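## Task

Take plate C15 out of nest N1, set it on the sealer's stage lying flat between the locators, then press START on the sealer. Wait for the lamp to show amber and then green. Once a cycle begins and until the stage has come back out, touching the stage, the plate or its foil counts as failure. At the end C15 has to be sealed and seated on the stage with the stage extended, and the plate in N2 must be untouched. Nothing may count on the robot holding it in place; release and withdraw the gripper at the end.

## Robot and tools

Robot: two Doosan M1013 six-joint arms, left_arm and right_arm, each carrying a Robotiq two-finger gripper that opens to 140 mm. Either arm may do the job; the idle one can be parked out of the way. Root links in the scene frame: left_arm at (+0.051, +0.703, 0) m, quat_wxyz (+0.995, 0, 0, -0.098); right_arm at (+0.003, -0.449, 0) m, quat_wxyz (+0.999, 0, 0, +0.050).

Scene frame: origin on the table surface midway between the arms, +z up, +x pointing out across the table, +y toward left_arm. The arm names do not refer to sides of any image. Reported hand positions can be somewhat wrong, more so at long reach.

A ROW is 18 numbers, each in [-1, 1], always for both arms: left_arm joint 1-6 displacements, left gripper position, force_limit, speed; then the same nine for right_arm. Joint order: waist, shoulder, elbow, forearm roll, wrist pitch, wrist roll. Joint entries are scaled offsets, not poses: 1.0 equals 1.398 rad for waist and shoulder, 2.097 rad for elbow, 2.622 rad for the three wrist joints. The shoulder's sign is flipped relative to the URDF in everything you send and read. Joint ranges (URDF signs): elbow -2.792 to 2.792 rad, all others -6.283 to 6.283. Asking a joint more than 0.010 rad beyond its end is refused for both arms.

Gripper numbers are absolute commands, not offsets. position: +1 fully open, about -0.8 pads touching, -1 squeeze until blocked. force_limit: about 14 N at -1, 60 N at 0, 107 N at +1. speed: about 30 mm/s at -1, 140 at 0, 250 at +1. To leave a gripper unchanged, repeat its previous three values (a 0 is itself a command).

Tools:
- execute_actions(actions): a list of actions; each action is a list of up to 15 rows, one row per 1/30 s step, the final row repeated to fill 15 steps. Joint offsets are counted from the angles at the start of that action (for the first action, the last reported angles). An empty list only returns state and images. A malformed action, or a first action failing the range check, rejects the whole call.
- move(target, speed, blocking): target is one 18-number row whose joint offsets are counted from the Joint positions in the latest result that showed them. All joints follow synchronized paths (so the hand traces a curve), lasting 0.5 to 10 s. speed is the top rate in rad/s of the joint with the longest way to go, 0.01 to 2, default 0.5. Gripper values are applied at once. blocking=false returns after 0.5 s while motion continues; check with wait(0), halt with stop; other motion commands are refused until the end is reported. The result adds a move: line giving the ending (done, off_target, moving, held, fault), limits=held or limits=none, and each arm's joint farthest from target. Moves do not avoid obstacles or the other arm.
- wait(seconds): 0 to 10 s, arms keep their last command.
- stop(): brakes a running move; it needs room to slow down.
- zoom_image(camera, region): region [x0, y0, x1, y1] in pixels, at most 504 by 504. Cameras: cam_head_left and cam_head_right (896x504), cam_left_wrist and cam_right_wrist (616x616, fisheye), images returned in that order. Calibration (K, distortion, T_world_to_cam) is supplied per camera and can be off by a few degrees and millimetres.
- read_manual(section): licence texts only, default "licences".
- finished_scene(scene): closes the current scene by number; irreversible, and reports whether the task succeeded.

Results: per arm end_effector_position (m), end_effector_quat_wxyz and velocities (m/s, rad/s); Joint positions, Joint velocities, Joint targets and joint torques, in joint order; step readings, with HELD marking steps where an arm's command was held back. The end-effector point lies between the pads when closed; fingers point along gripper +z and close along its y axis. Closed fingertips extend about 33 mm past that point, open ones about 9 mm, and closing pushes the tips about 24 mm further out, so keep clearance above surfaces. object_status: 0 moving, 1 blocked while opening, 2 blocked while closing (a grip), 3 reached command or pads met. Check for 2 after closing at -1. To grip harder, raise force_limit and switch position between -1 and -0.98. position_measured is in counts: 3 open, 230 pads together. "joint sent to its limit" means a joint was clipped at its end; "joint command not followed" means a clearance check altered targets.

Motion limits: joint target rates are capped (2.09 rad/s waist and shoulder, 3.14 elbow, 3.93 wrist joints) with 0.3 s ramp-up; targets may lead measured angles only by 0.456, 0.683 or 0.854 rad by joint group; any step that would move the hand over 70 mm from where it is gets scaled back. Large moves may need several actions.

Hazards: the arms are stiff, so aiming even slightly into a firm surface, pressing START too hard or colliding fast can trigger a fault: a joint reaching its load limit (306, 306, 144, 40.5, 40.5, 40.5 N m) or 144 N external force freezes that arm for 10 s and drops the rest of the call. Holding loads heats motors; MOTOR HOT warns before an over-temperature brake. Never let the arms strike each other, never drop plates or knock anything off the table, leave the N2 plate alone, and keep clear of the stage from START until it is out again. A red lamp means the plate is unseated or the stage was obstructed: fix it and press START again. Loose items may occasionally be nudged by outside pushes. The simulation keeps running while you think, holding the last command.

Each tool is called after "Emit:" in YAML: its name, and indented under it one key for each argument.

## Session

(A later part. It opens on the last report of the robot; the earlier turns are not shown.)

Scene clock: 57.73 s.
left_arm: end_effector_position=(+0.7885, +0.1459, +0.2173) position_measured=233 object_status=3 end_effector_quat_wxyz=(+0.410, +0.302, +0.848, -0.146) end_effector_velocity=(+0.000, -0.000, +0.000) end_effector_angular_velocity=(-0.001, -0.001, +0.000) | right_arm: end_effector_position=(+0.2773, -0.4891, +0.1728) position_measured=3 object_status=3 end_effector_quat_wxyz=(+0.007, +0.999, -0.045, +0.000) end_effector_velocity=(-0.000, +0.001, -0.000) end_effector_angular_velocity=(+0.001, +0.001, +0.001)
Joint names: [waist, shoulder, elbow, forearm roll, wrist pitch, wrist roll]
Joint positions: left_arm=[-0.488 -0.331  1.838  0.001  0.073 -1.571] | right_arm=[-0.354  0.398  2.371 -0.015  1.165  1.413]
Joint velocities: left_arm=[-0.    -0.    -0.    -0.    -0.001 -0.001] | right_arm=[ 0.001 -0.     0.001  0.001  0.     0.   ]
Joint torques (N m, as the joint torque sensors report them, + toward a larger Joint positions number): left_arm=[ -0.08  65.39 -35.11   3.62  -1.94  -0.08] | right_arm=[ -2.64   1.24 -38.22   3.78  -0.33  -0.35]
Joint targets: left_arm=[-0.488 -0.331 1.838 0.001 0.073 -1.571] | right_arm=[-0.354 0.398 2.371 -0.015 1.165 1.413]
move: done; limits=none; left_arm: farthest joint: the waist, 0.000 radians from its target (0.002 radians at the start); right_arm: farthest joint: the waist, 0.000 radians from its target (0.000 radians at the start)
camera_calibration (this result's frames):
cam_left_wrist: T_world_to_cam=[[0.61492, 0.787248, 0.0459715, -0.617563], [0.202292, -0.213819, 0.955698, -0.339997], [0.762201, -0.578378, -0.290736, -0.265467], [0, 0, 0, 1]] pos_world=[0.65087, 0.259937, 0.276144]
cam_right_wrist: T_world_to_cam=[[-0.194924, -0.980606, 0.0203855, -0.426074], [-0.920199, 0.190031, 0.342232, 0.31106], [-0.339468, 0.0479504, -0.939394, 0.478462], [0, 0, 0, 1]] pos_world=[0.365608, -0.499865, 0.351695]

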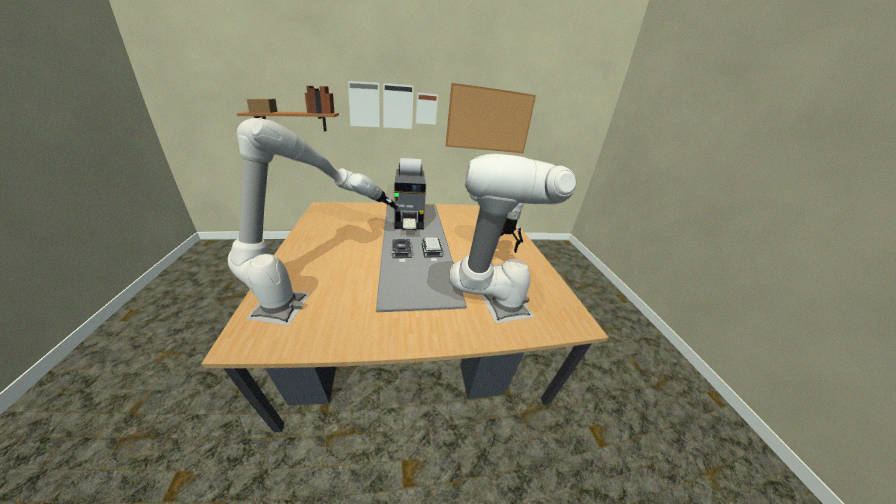

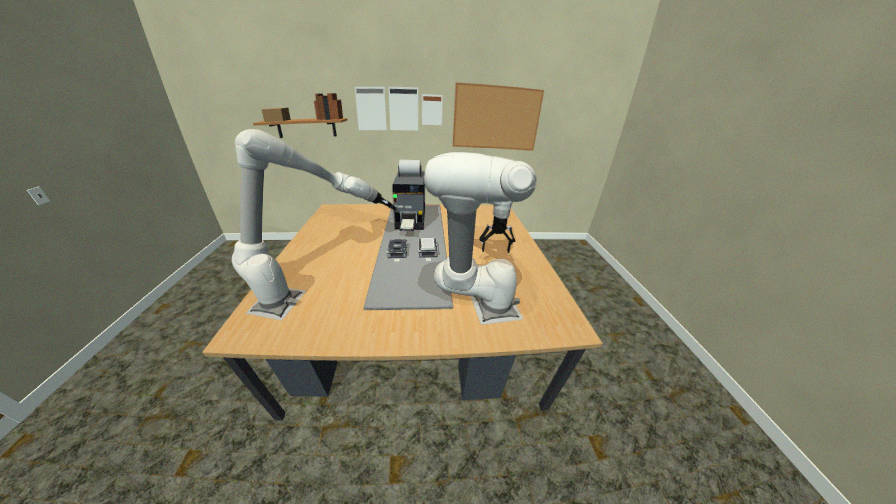

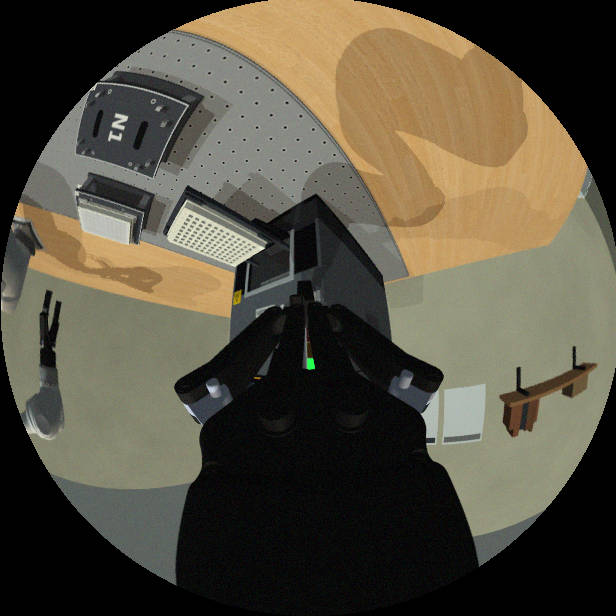

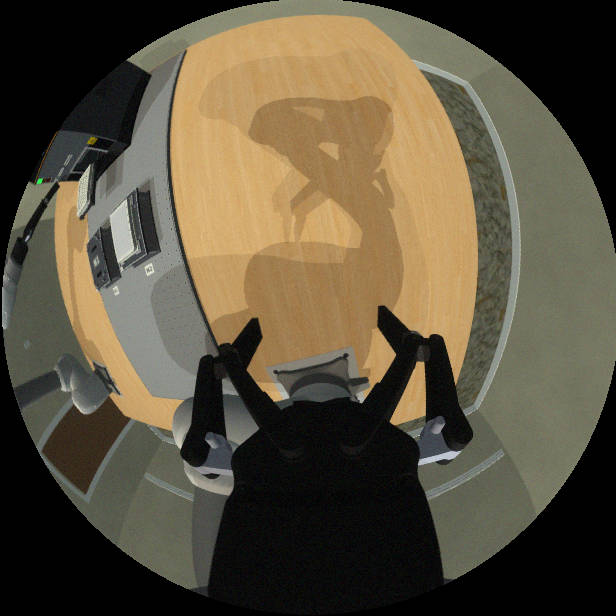

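Emit:
zoom_image:
  camera: "cam_right_wrist"
  region: [10,120,130,240]

Emit:
zoom_image:
  camera: "cam_head_left"
  region: [370,175,430,225]

Emit:
zoom_image:
  camera: "cam_left_wrist"
  region: [240,260,360,380]

Region (10, 120, 130, 240) of cam_right_wrist's 616x616 image, scaled by 4.200, with more detail than that image has.

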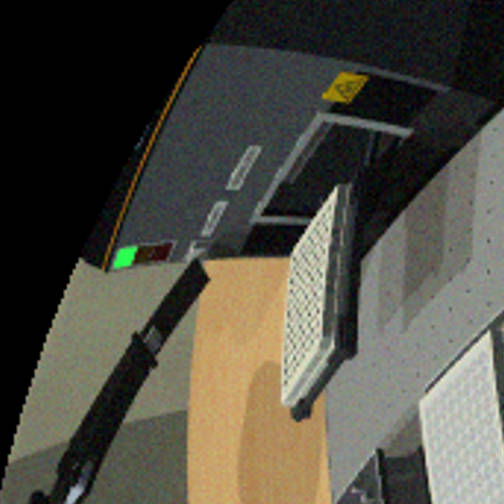

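Region (370, 175, 430, 225) of cam_head_left's 896x504 image, scaled by 8.400, with more detail than that image has.

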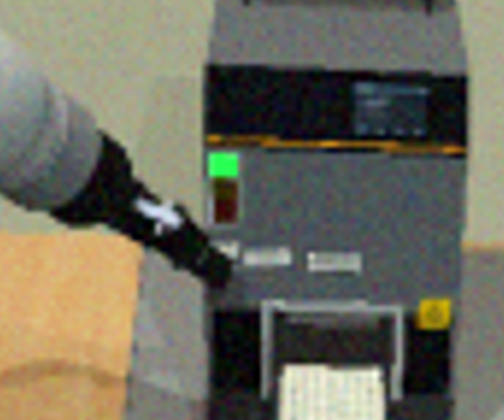

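Region (240, 260, 360, 380) of cam_left_wrist's 616x616 image, scaled by 4.200, with more detail than that image has.

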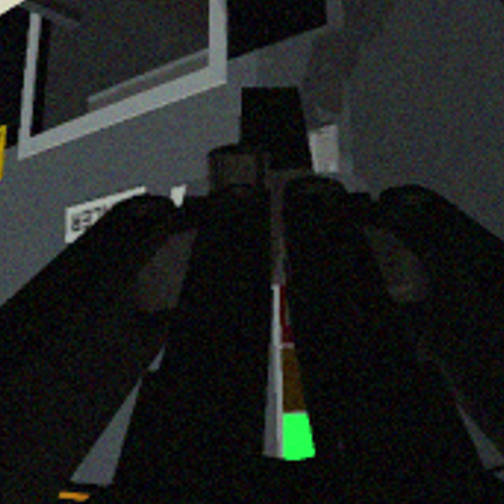

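Emit:
move:
  target: [0.00146,-0.0023,-0.00216,0,0.0005,0,-1,0,0,0,0,0,0,0,0,1,0,0]
  speed: 0.01

Emit:
move:
  target: [0.00146,-0.0023,-0.00216,0,0.0005,0,-1,0,0,0,0,0,0,0,0,1,0,0]
  speed: 0.01

Emit:
zoom_image:
  camera: "cam_left_wrist"
  region: [240,260,360,380]

Scene clock: 60.83 s.
left_arm: end_effector_position=(+0.7915, +0.1459, +0.2173) position_measured=233 object_status=3 end_effector_quat_wxyz=(+0.410, +0.302, +0.848, -0.145) end_effector_velocity=(+0.000, -0.000, -0.000) end_effector_angular_velocity=(-0.000, -0.001, -0.000) | right_arm: end_effector_position=(+0.2773, -0.4891, +0.1728) position_measured=3 object_status=3 end_effector_quat_wxyz=(+0.007, +0.999, -0.045, +0.000) end_effector_velocity=(+0.000, -0.000, +0.000) end_effector_angular_velocity=(-0.000, -0.000, -0.001)
Joint names: [waist, shoulder, elbow, forearm roll, wrist pitch, wrist roll]
Joint positions: left_arm=[-0.486 -0.334  1.833  0.001  0.074 -1.571] | right_arm=[-0.354  0.398  2.371 -0.015  1.165  1.413]
Joint velocities: left_arm=[ 0.    -0.     0.     0.001 -0.001 -0.001] | right_arm=[-0.001 -0.    -0.001 -0.     0.     0.   ]
Joint torques (N m, as the joint torque sensors report them, + toward a larger Joint positions number): left_arm=[  2.34  65.22 -34.56   3.63  -2.17  -0.35] | right_arm=[ -3.45   1.24 -37.43   3.76  -0.36  -0.3 ]
Joint targets: left_arm=[-0.486 -0.334 1.833 0.001 0.074 -1.571] | right_arm=[-0.354 0.398 2.371 -0.015 1.165 1.413]
move: done; limits=none; left_arm: farthest joint: the waist, 0.000 radians from its target (0.002 radians at the start); right_arm: farthest joint: the waist, 0.000 radians from its target (0.000 radians at the start)
camera_calibration (this result's frames):
cam_left_wrist: T_world_to_cam=[[0.613314, 0.7885, 0.0459718, -0.618311], [0.202723, -0.213402, 0.9557, -0.340938], [0.763381, -0.576824, -0.29073, -0.268832], [0, 0, 0, 1]] pos_world=[0.653555, 0.259712, 0.276102]
cam_right_wrist: T_world_to_cam=[[-0.194924, -0.980606, 0.0203856, -0.426074], [-0.920199, 0.190031, 0.342232, 0.31106], [-0.339468, 0.0479504, -0.939394, 0.478462], [0, 0, 0, 1]] pos_world=[0.365608, -0.499865, 0.351695]

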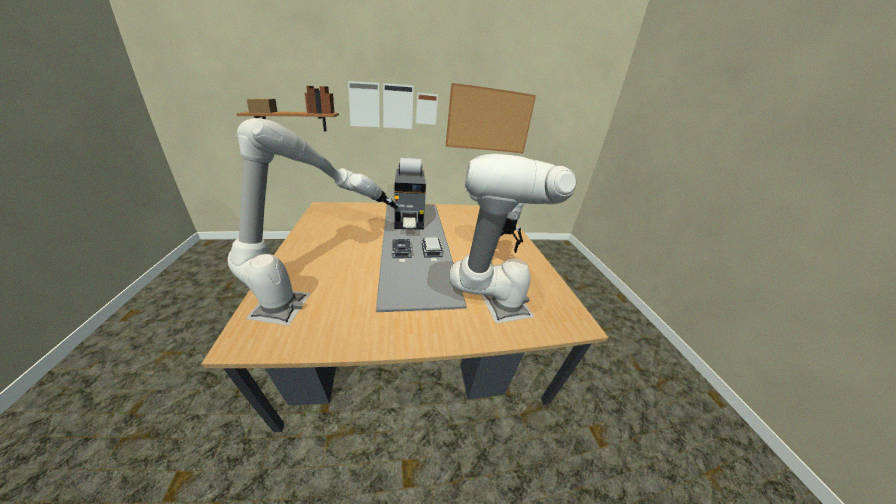

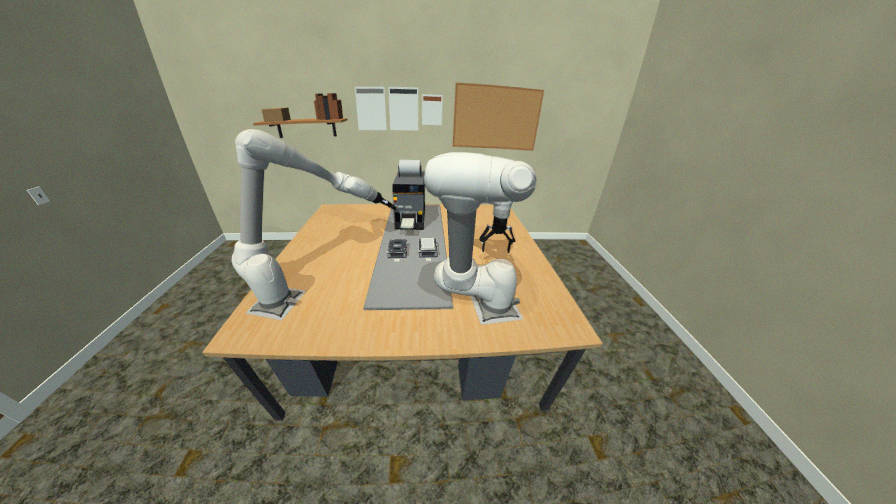

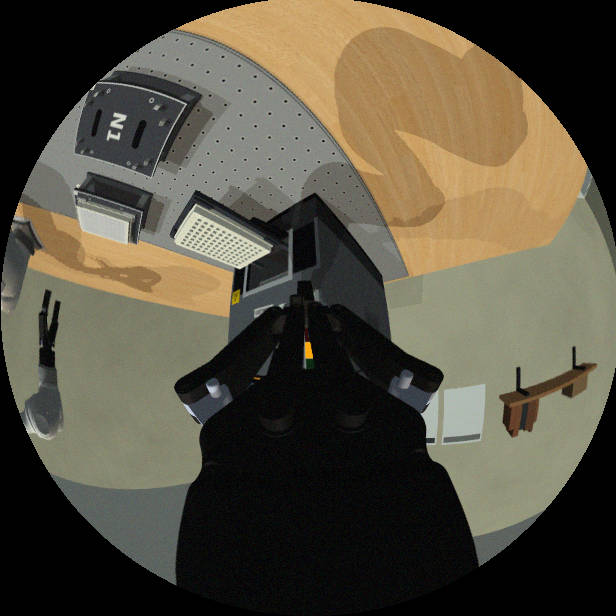

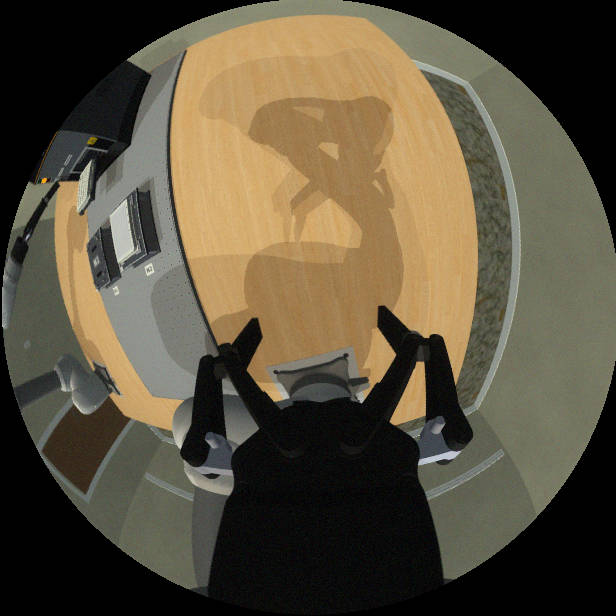

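Scene clock: 61.53 s.
left_arm: end_effector_position=(+0.7944, +0.1460, +0.2172) position_measured=233 object_status=3 end_effector_quat_wxyz=(+0.410, +0.301, +0.849, -0.145) end_effector_velocity=(+0.000, +0.000, +0.000) end_effector_angular_velocity=(-0.000, -0.000, +0.000) | right_arm: end_effector_position=(+0.2773, -0.4891, +0.1728) position_measured=3 object_status=3 end_effector_quat_wxyz=(+0.007, +0.999, -0.045, +0.000) end_effector_velocity=(+0.000, +0.000, +0.000) end_effector_angular_velocity=(+0.000, -0.000, -0.000)
Joint names: [waist, shoulder, elbow, forearm roll, wrist pitch, wrist roll]
Joint positions: left_arm=[-0.484 -0.338  1.829  0.001  0.075 -1.571] | right_arm=[-0.354  0.398  2.371 -0.015  1.165  1.413]
Joint velocities: left_arm=[ 0.    -0.    -0.     0.001 -0.    -0.001] | right_arm=[ 0. -0. -0.  0.  0.  0.]
Joint torques (N m, as the joint torque sensors report them, + toward a larger Joint positions number): left_arm=[  6.69  66.2  -35.97   3.86  -2.38  -0.23] | right_arm=[ -3.26   0.84 -37.86   3.86  -0.42  -0.4 ]
Joint targets: left_arm=[-0.484 -0.338 1.829 0.001 0.075 -1.571] | right_arm=[-0.354 0.398 2.371 -0.015 1.165 1.413]
move: done; limits=none; left_arm: farthest joint: the waist, 0.000 radians from its target (0.002 radians at the start); right_arm: farthest joint: the waist, 0.000 radians from its target (0.000 radians at the start)
camera_calibration (this result's frames):
cam_left_wrist: T_world_to_cam=[[0.611714, 0.789742, 0.0459734, -0.619053], [0.203171, -0.213005, 0.955694, -0.341871], [0.764544, -0.575271, -0.29075, -0.272175], [0, 0, 0, 1]] pos_world=[0.656231, 0.259498, 0.276049]
cam_right_wrist: T_world_to_cam=[[-0.194924, -0.980607, 0.0203855, -0.426074], [-0.920199, 0.190031, 0.342232, 0.31106], [-0.339468, 0.0479503, -0.939394, 0.478462], [0, 0, 0, 1]] pos_world=[0.365608, -0.499865, 0.351695]

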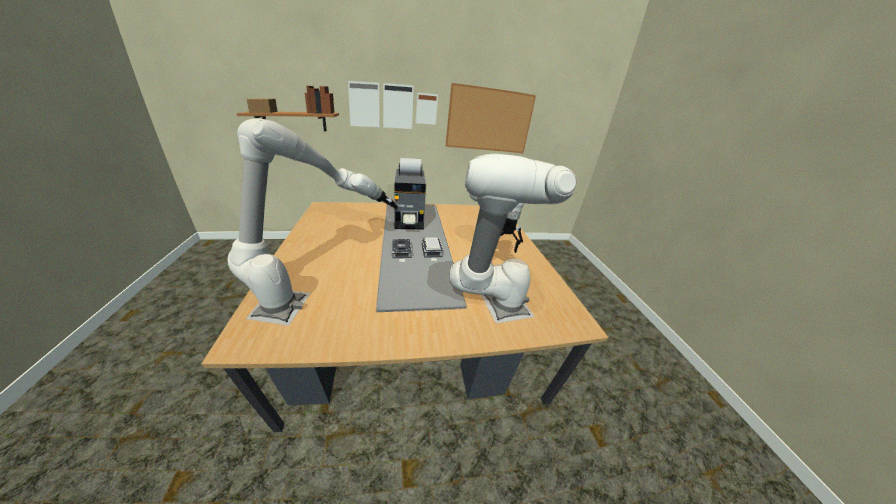

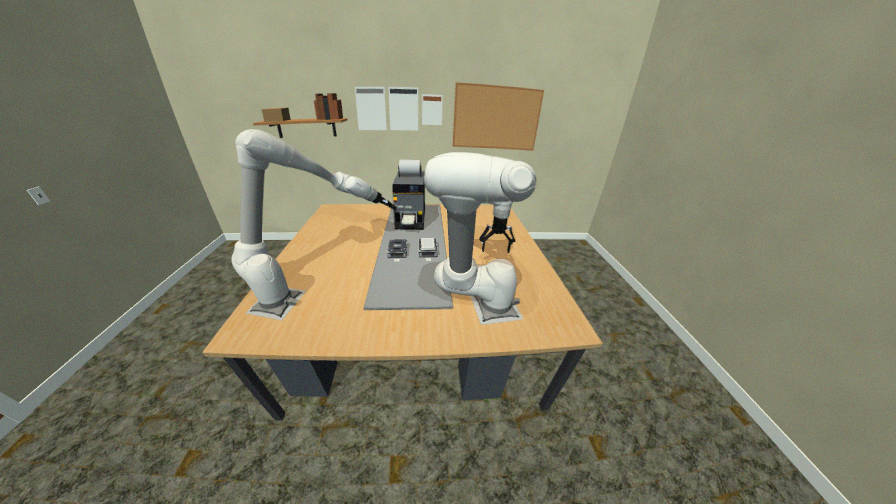

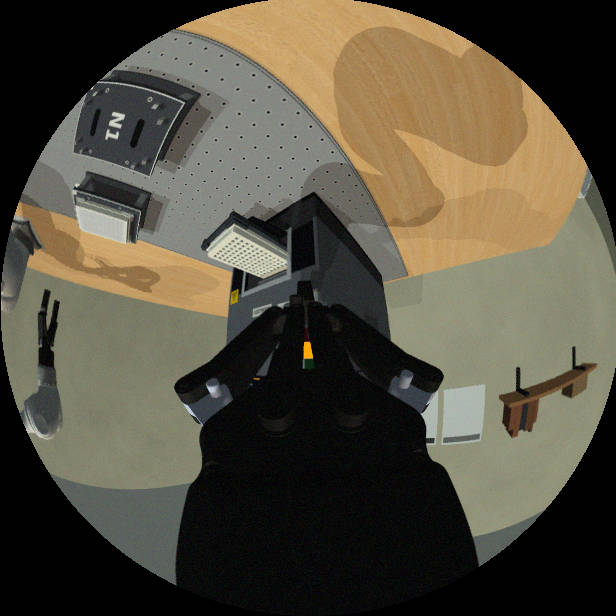

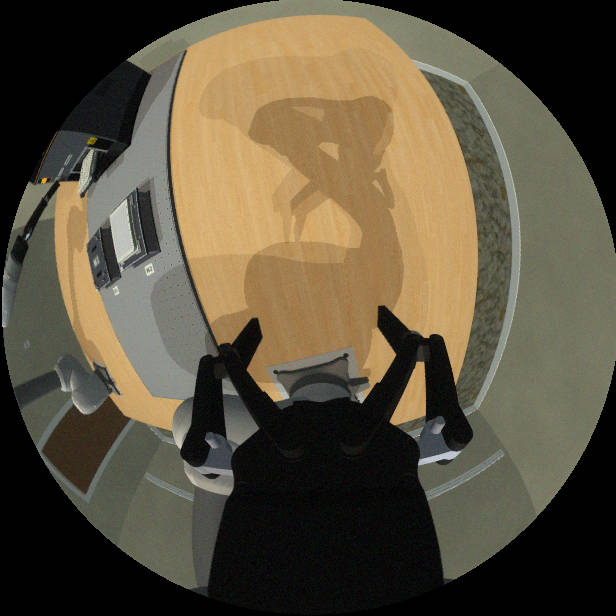

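Region (240, 260, 360, 380) of cam_left_wrist's 616x616 image, scaled by 4.200, with more detail than that image has.

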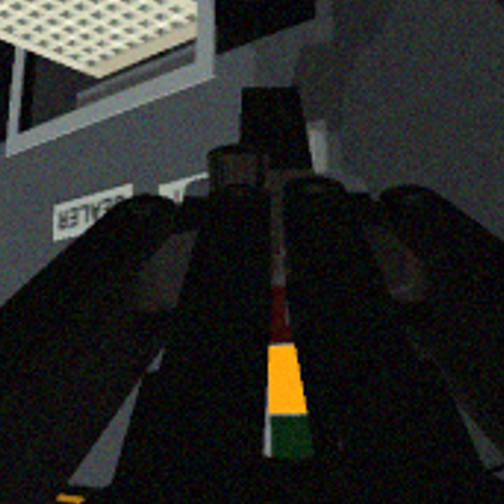

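Emit:
move:
  target: [-0.0215,0.1545,0.0997,0,0.0027,0,-1,0,0,0,0,0,0,0,0,1,0,0]
  speed: 0.25

Emit:
wait:
  seconds: 7

Emit:
zoom_image:
  camera: "cam_head_left"
  region: [350,150,470,270]

Scene clock: 63.17 s.
left_arm: end_effector_position=(+0.6802, +0.2074, +0.2508) position_measured=233 object_status=3 end_effector_quat_wxyz=(+0.408, +0.313, +0.844, -0.151) end_effector_velocity=(-0.000, +0.000, -0.000) end_effector_angular_velocity=(+0.001, +0.000, -0.001) | right_arm: end_effector_position=(+0.2773, -0.4891, +0.1728) position_measured=3 object_status=3 end_effector_quat_wxyz=(+0.007, +0.999, -0.045, +0.000) end_effector_velocity=(-0.000, +0.000, -0.000) end_effector_angular_velocity=(+0.000, +0.000, +0.000)
Joint names: [waist, shoulder, elbow, forearm roll, wrist pitch, wrist roll]
Joint positions: left_arm=[-0.514 -0.122  2.038  0.001  0.082 -1.571] | right_arm=[-0.354  0.398  2.371 -0.015  1.165  1.413]
Joint velocities: left_arm=[-0.     0.001  0.    -0.     0.001  0.001] | right_arm=[ 0.001 -0.     0.     0.     0.     0.001]
Joint torques (N m, as the joint torque sensors report them, + toward a larger Joint positions number): left_arm=[ -0.32  46.2  -34.34   3.53  -1.91  -0.31] | right_arm=[ -2.13   1.49 -37.66   3.75  -0.46  -0.22]
Joint targets: left_arm=[-0.514 -0.122 2.038 0.001 0.082 -1.571] | right_arm=[-0.354 0.398 2.371 -0.015 1.165 1.413]
move: done; limits=none; left_arm: farthest joint: the waist, 0.000 radians from its target (0.030 radians at the start); right_arm: farthest joint: the waist, 0.000 radians from its target (0.000 radians at the start)
camera_calibration (this result's frames):
cam_left_wrist: T_world_to_cam=[[0.635176, 0.770997, 0.0459804, -0.61133], [0.196792, -0.219117, 0.955647, -0.33209], [0.746876, -0.597955, -0.290904, -0.123082], [0, 0, 0, 1]] pos_world=[0.545582, 0.32497, 0.309665]
cam_right_wrist: T_world_to_cam=[[-0.194924, -0.980607, 0.0203856, -0.426074], [-0.920199, 0.190031, 0.342232, 0.31106], [-0.339468, 0.0479503, -0.939394, 0.478462], [0, 0, 0, 1]] pos_world=[0.365608, -0.499865, 0.351695]

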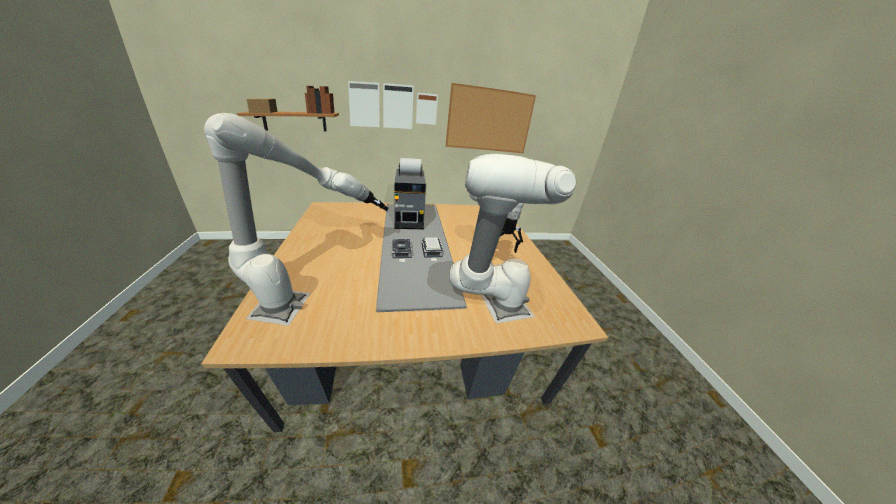

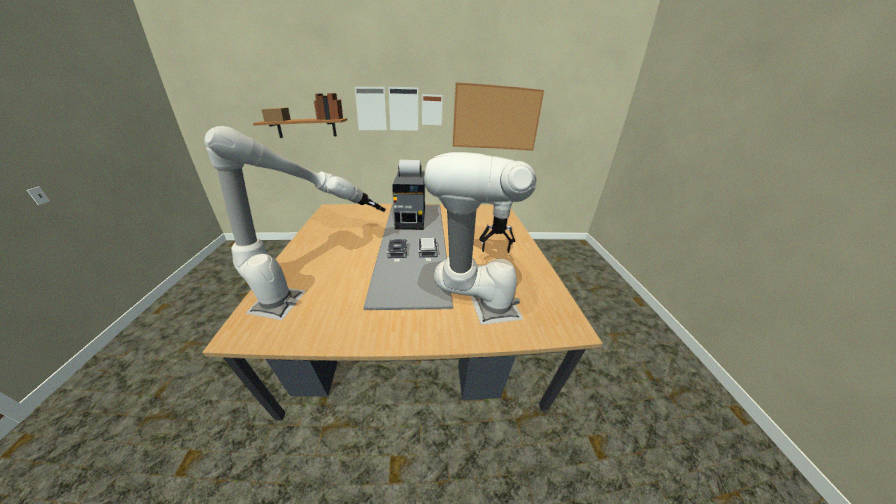

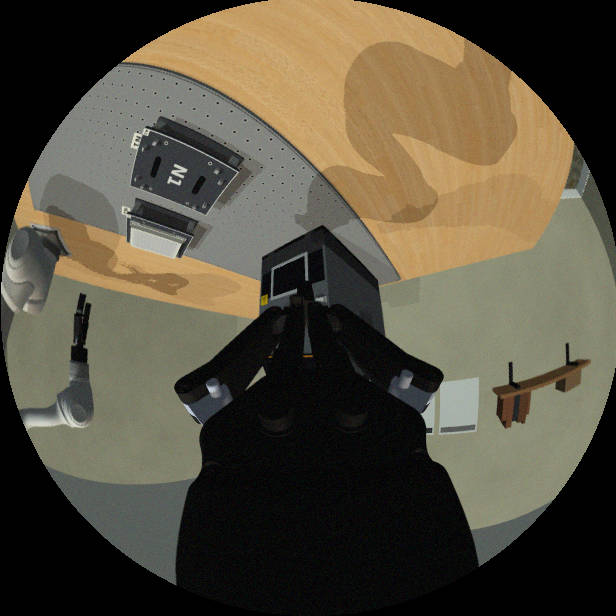

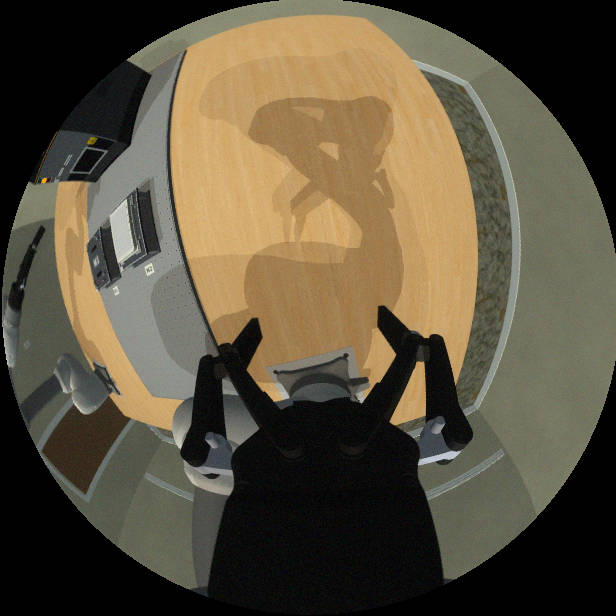

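Scene clock: 70.17 s.
left_arm: end_effector_position=(+0.6802, +0.2074, +0.2508) position_measured=233 object_status=3 end_effector_quat_wxyz=(+0.408, +0.313, +0.844, -0.151) end_effector_velocity=(+0.000, -0.000, +0.001) end_effector_angular_velocity=(-0.002, -0.002, +0.000) | right_arm: end_effector_position=(+0.2773, -0.4891, +0.1728) position_measured=3 object_status=3 end_effector_quat_wxyz=(+0.007, +0.999, -0.045, +0.000) end_effector_velocity=(+0.000, +0.000, +0.000) end_effector_angular_velocity=(+0.000, -0.000, +0.001)
Joint names: [waist, shoulder, elbow, forearm roll, wrist pitch, wrist roll]
Joint positions: left_arm=[-0.514 -0.122  2.038  0.001  0.082 -1.571] | right_arm=[-0.354  0.398  2.371 -0.015  1.165  1.413]
Joint velocities: left_arm=[ 0.     0.     0.    -0.001 -0.002  0.   ] | right_arm=[ 0.001  0.    -0.     0.     0.    -0.   ]
Joint torques (N m, as the joint torque sensors report them, + toward a larger Joint positions number): left_arm=[ -0.03  45.21 -34.89   3.7   -1.78  -0.13] | right_arm=[ -3.15   0.84 -37.83   3.84  -0.34  -0.44]
Joint targets: left_arm=[-0.514 -0.122 2.038 0.001 0.082 -1.571] | right_arm=[-0.354 0.398 2.371 -0.015 1.165 1.413]
wait: 7.00 s; at rest by 0.17 s
camera_calibration (this result's frames):
cam_left_wrist: T_world_to_cam=[[0.635176, 0.770998, 0.0459802, -0.611331], [0.19679, -0.219115, 0.955648, -0.33209], [0.746877, -0.597956, -0.290901, -0.123056], [0, 0, 0, 1]] pos_world=[0.545562, 0.324987, 0.309673]
cam_right_wrist: T_world_to_cam=[[-0.194924, -0.980606, 0.0203856, -0.426074], [-0.920199, 0.190031, 0.342232, 0.31106], [-0.339469, 0.0479503, -0.939394, 0.478462], [0, 0, 0, 1]] pos_world=[0.365608, -0.499865, 0.351695]

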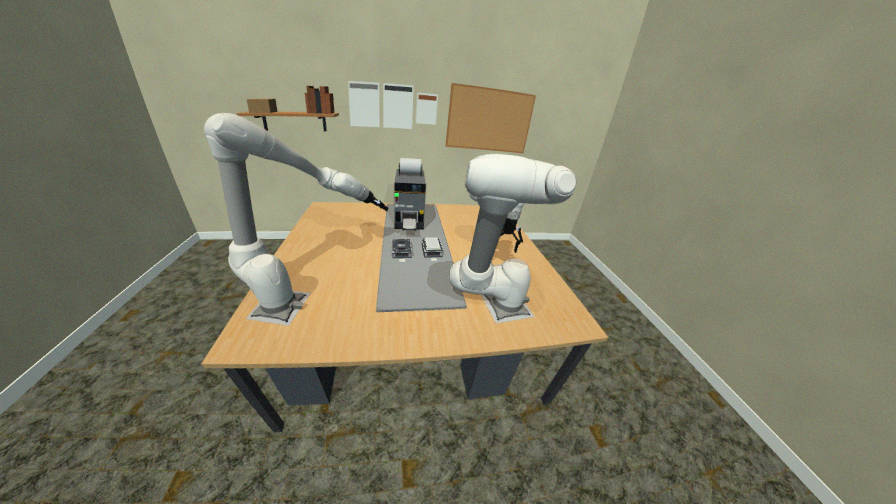

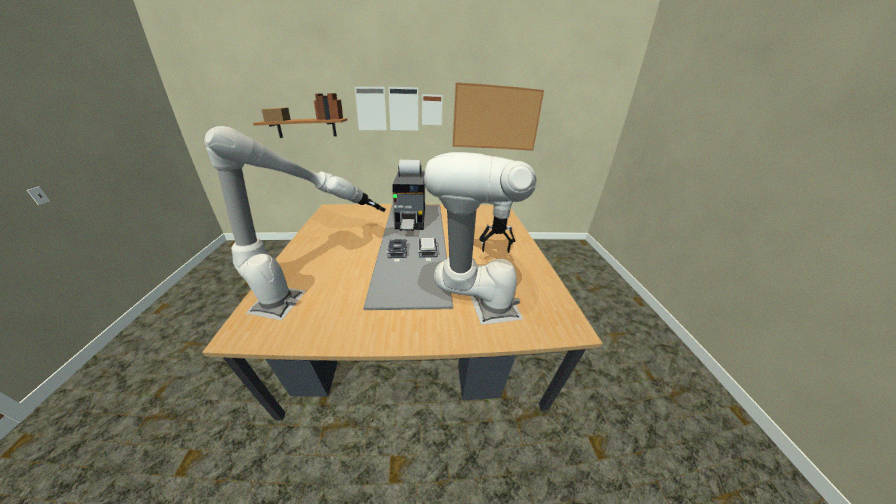

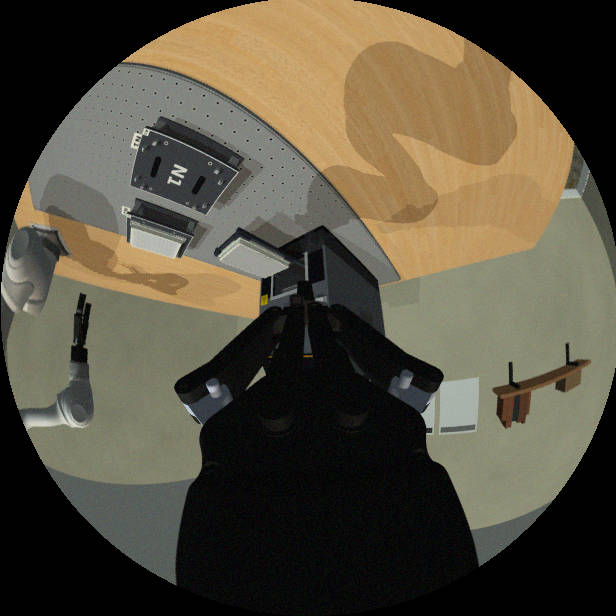

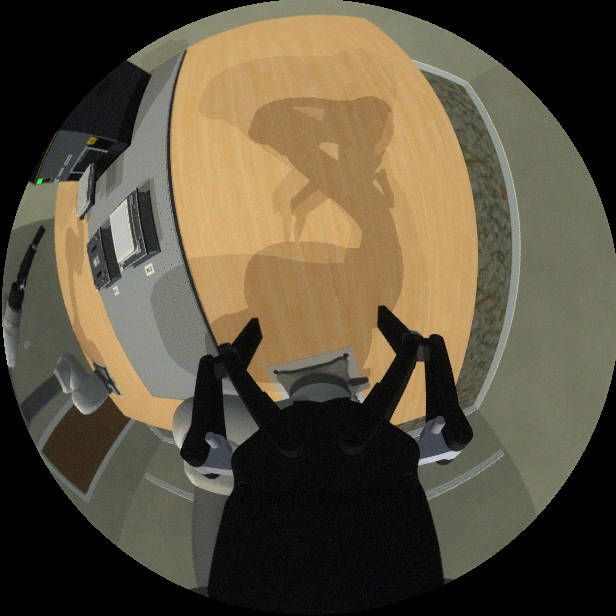

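Region (350, 150, 470, 270) of cam_head_left's 896x504 image, scaled by 4.200, with more detail than that image has.

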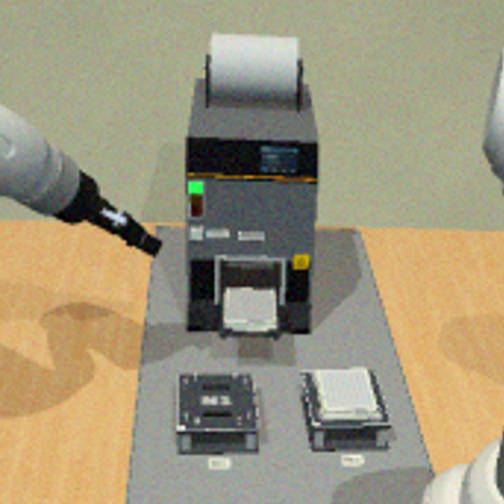

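Green, sealed; one short wait lets the stage finish coming out.

Emit:
wait:
  seconds: 1.5

Emit:
finished_scene:
  scene: 2

Scene clock: 71.90 s.
left_arm: end_effector_position=(+0.6802, +0.2074, +0.2508) position_measured=233 object_status=3 end_effector_quat_wxyz=(+0.408, +0.313, +0.844, -0.151) end_effector_velocity=(-0.000, +0.000, -0.001) end_effector_angular_velocity=(+0.001, +0.001, -0.000) | right_arm: end_effector_position=(+0.2773, -0.4891, +0.1728) position_measured=3 object_status=3 end_effector_quat_wxyz=(+0.007, +0.999, -0.045, +0.000) end_effector_velocity=(-0.001, -0.000, -0.000) end_effector_angular_velocity=(-0.000, +0.001, -0.000)
Joint names: [waist, shoulder, elbow, forearm roll, wrist pitch, wrist roll]
Joint positions: left_arm=[-0.514 -0.122  2.038  0.001  0.082 -1.571] | right_arm=[-0.354  0.398  2.371 -0.015  1.165  1.413]
Joint velocities: left_arm=[-0.    -0.    -0.     0.     0.001  0.   ] | right_arm=[-0.001 -0.     0.001 -0.001  0.    -0.   ]
Joint torques (N m, as the joint torque sensors report them, + toward a larger Joint positions number): left_arm=[ -1.26  45.77 -34.61   3.63  -1.98  -0.11] | right_arm=[ -3.15   1.91 -37.63   3.78  -0.43  -0.29]
Joint targets: left_arm=[-0.514 -0.122 2.038 0.001 0.082 -1.571] | right_arm=[-0.354 0.398 2.371 -0.015 1.165 1.413]
wait: 1.50 s; at rest from the start
camera_calibration (this result's frames):
cam_left_wrist: T_world_to_cam=[[0.635176, 0.770998, 0.0459802, -0.611331], [0.19679, -0.219115, 0.955648, -0.332091], [0.746877, -0.597956, -0.290901, -0.123056], [0, 0, 0, 1]] pos_world=[0.545562, 0.324987, 0.309674]
cam_right_wrist: T_world_to_cam=[[-0.194924, -0.980607, 0.0203855, -0.426074], [-0.920199, 0.190031, 0.342231, 0.31106], [-0.339468, 0.0479504, -0.939395, 0.478462], [0, 0, 0, 1]] pos_world=[0.365608, -0.499865, 0.351695]

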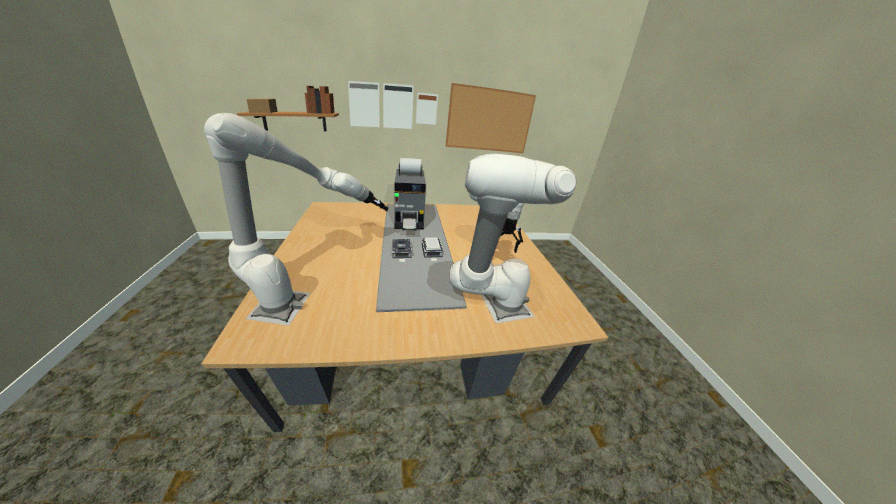

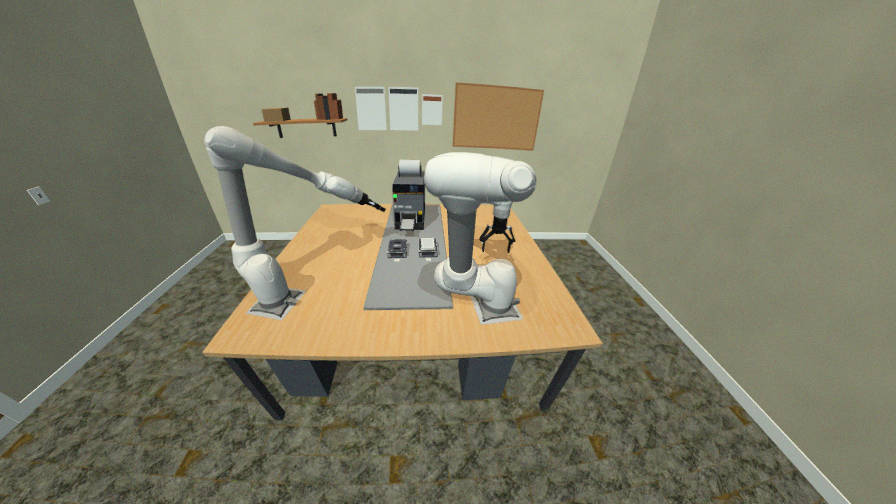

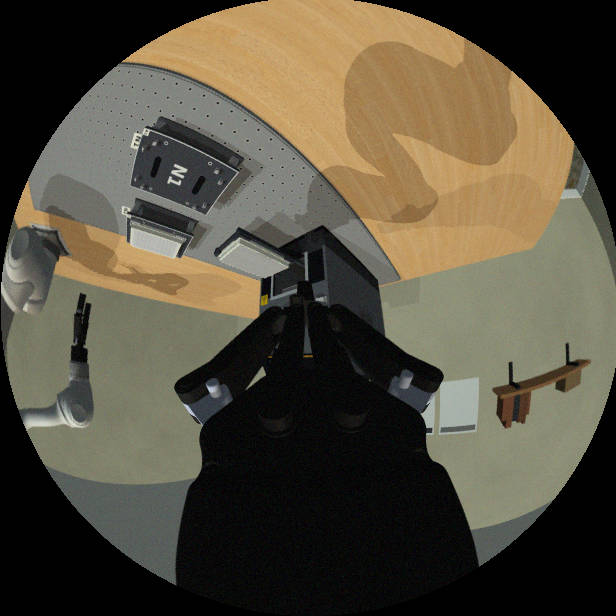

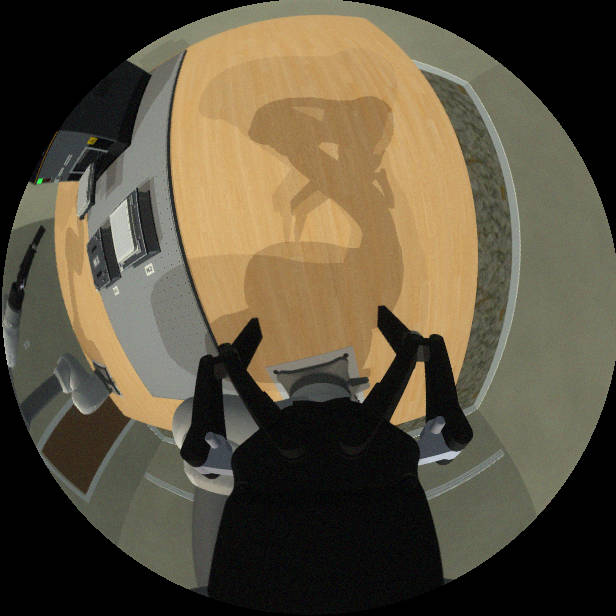

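The scene is finished: the task was done.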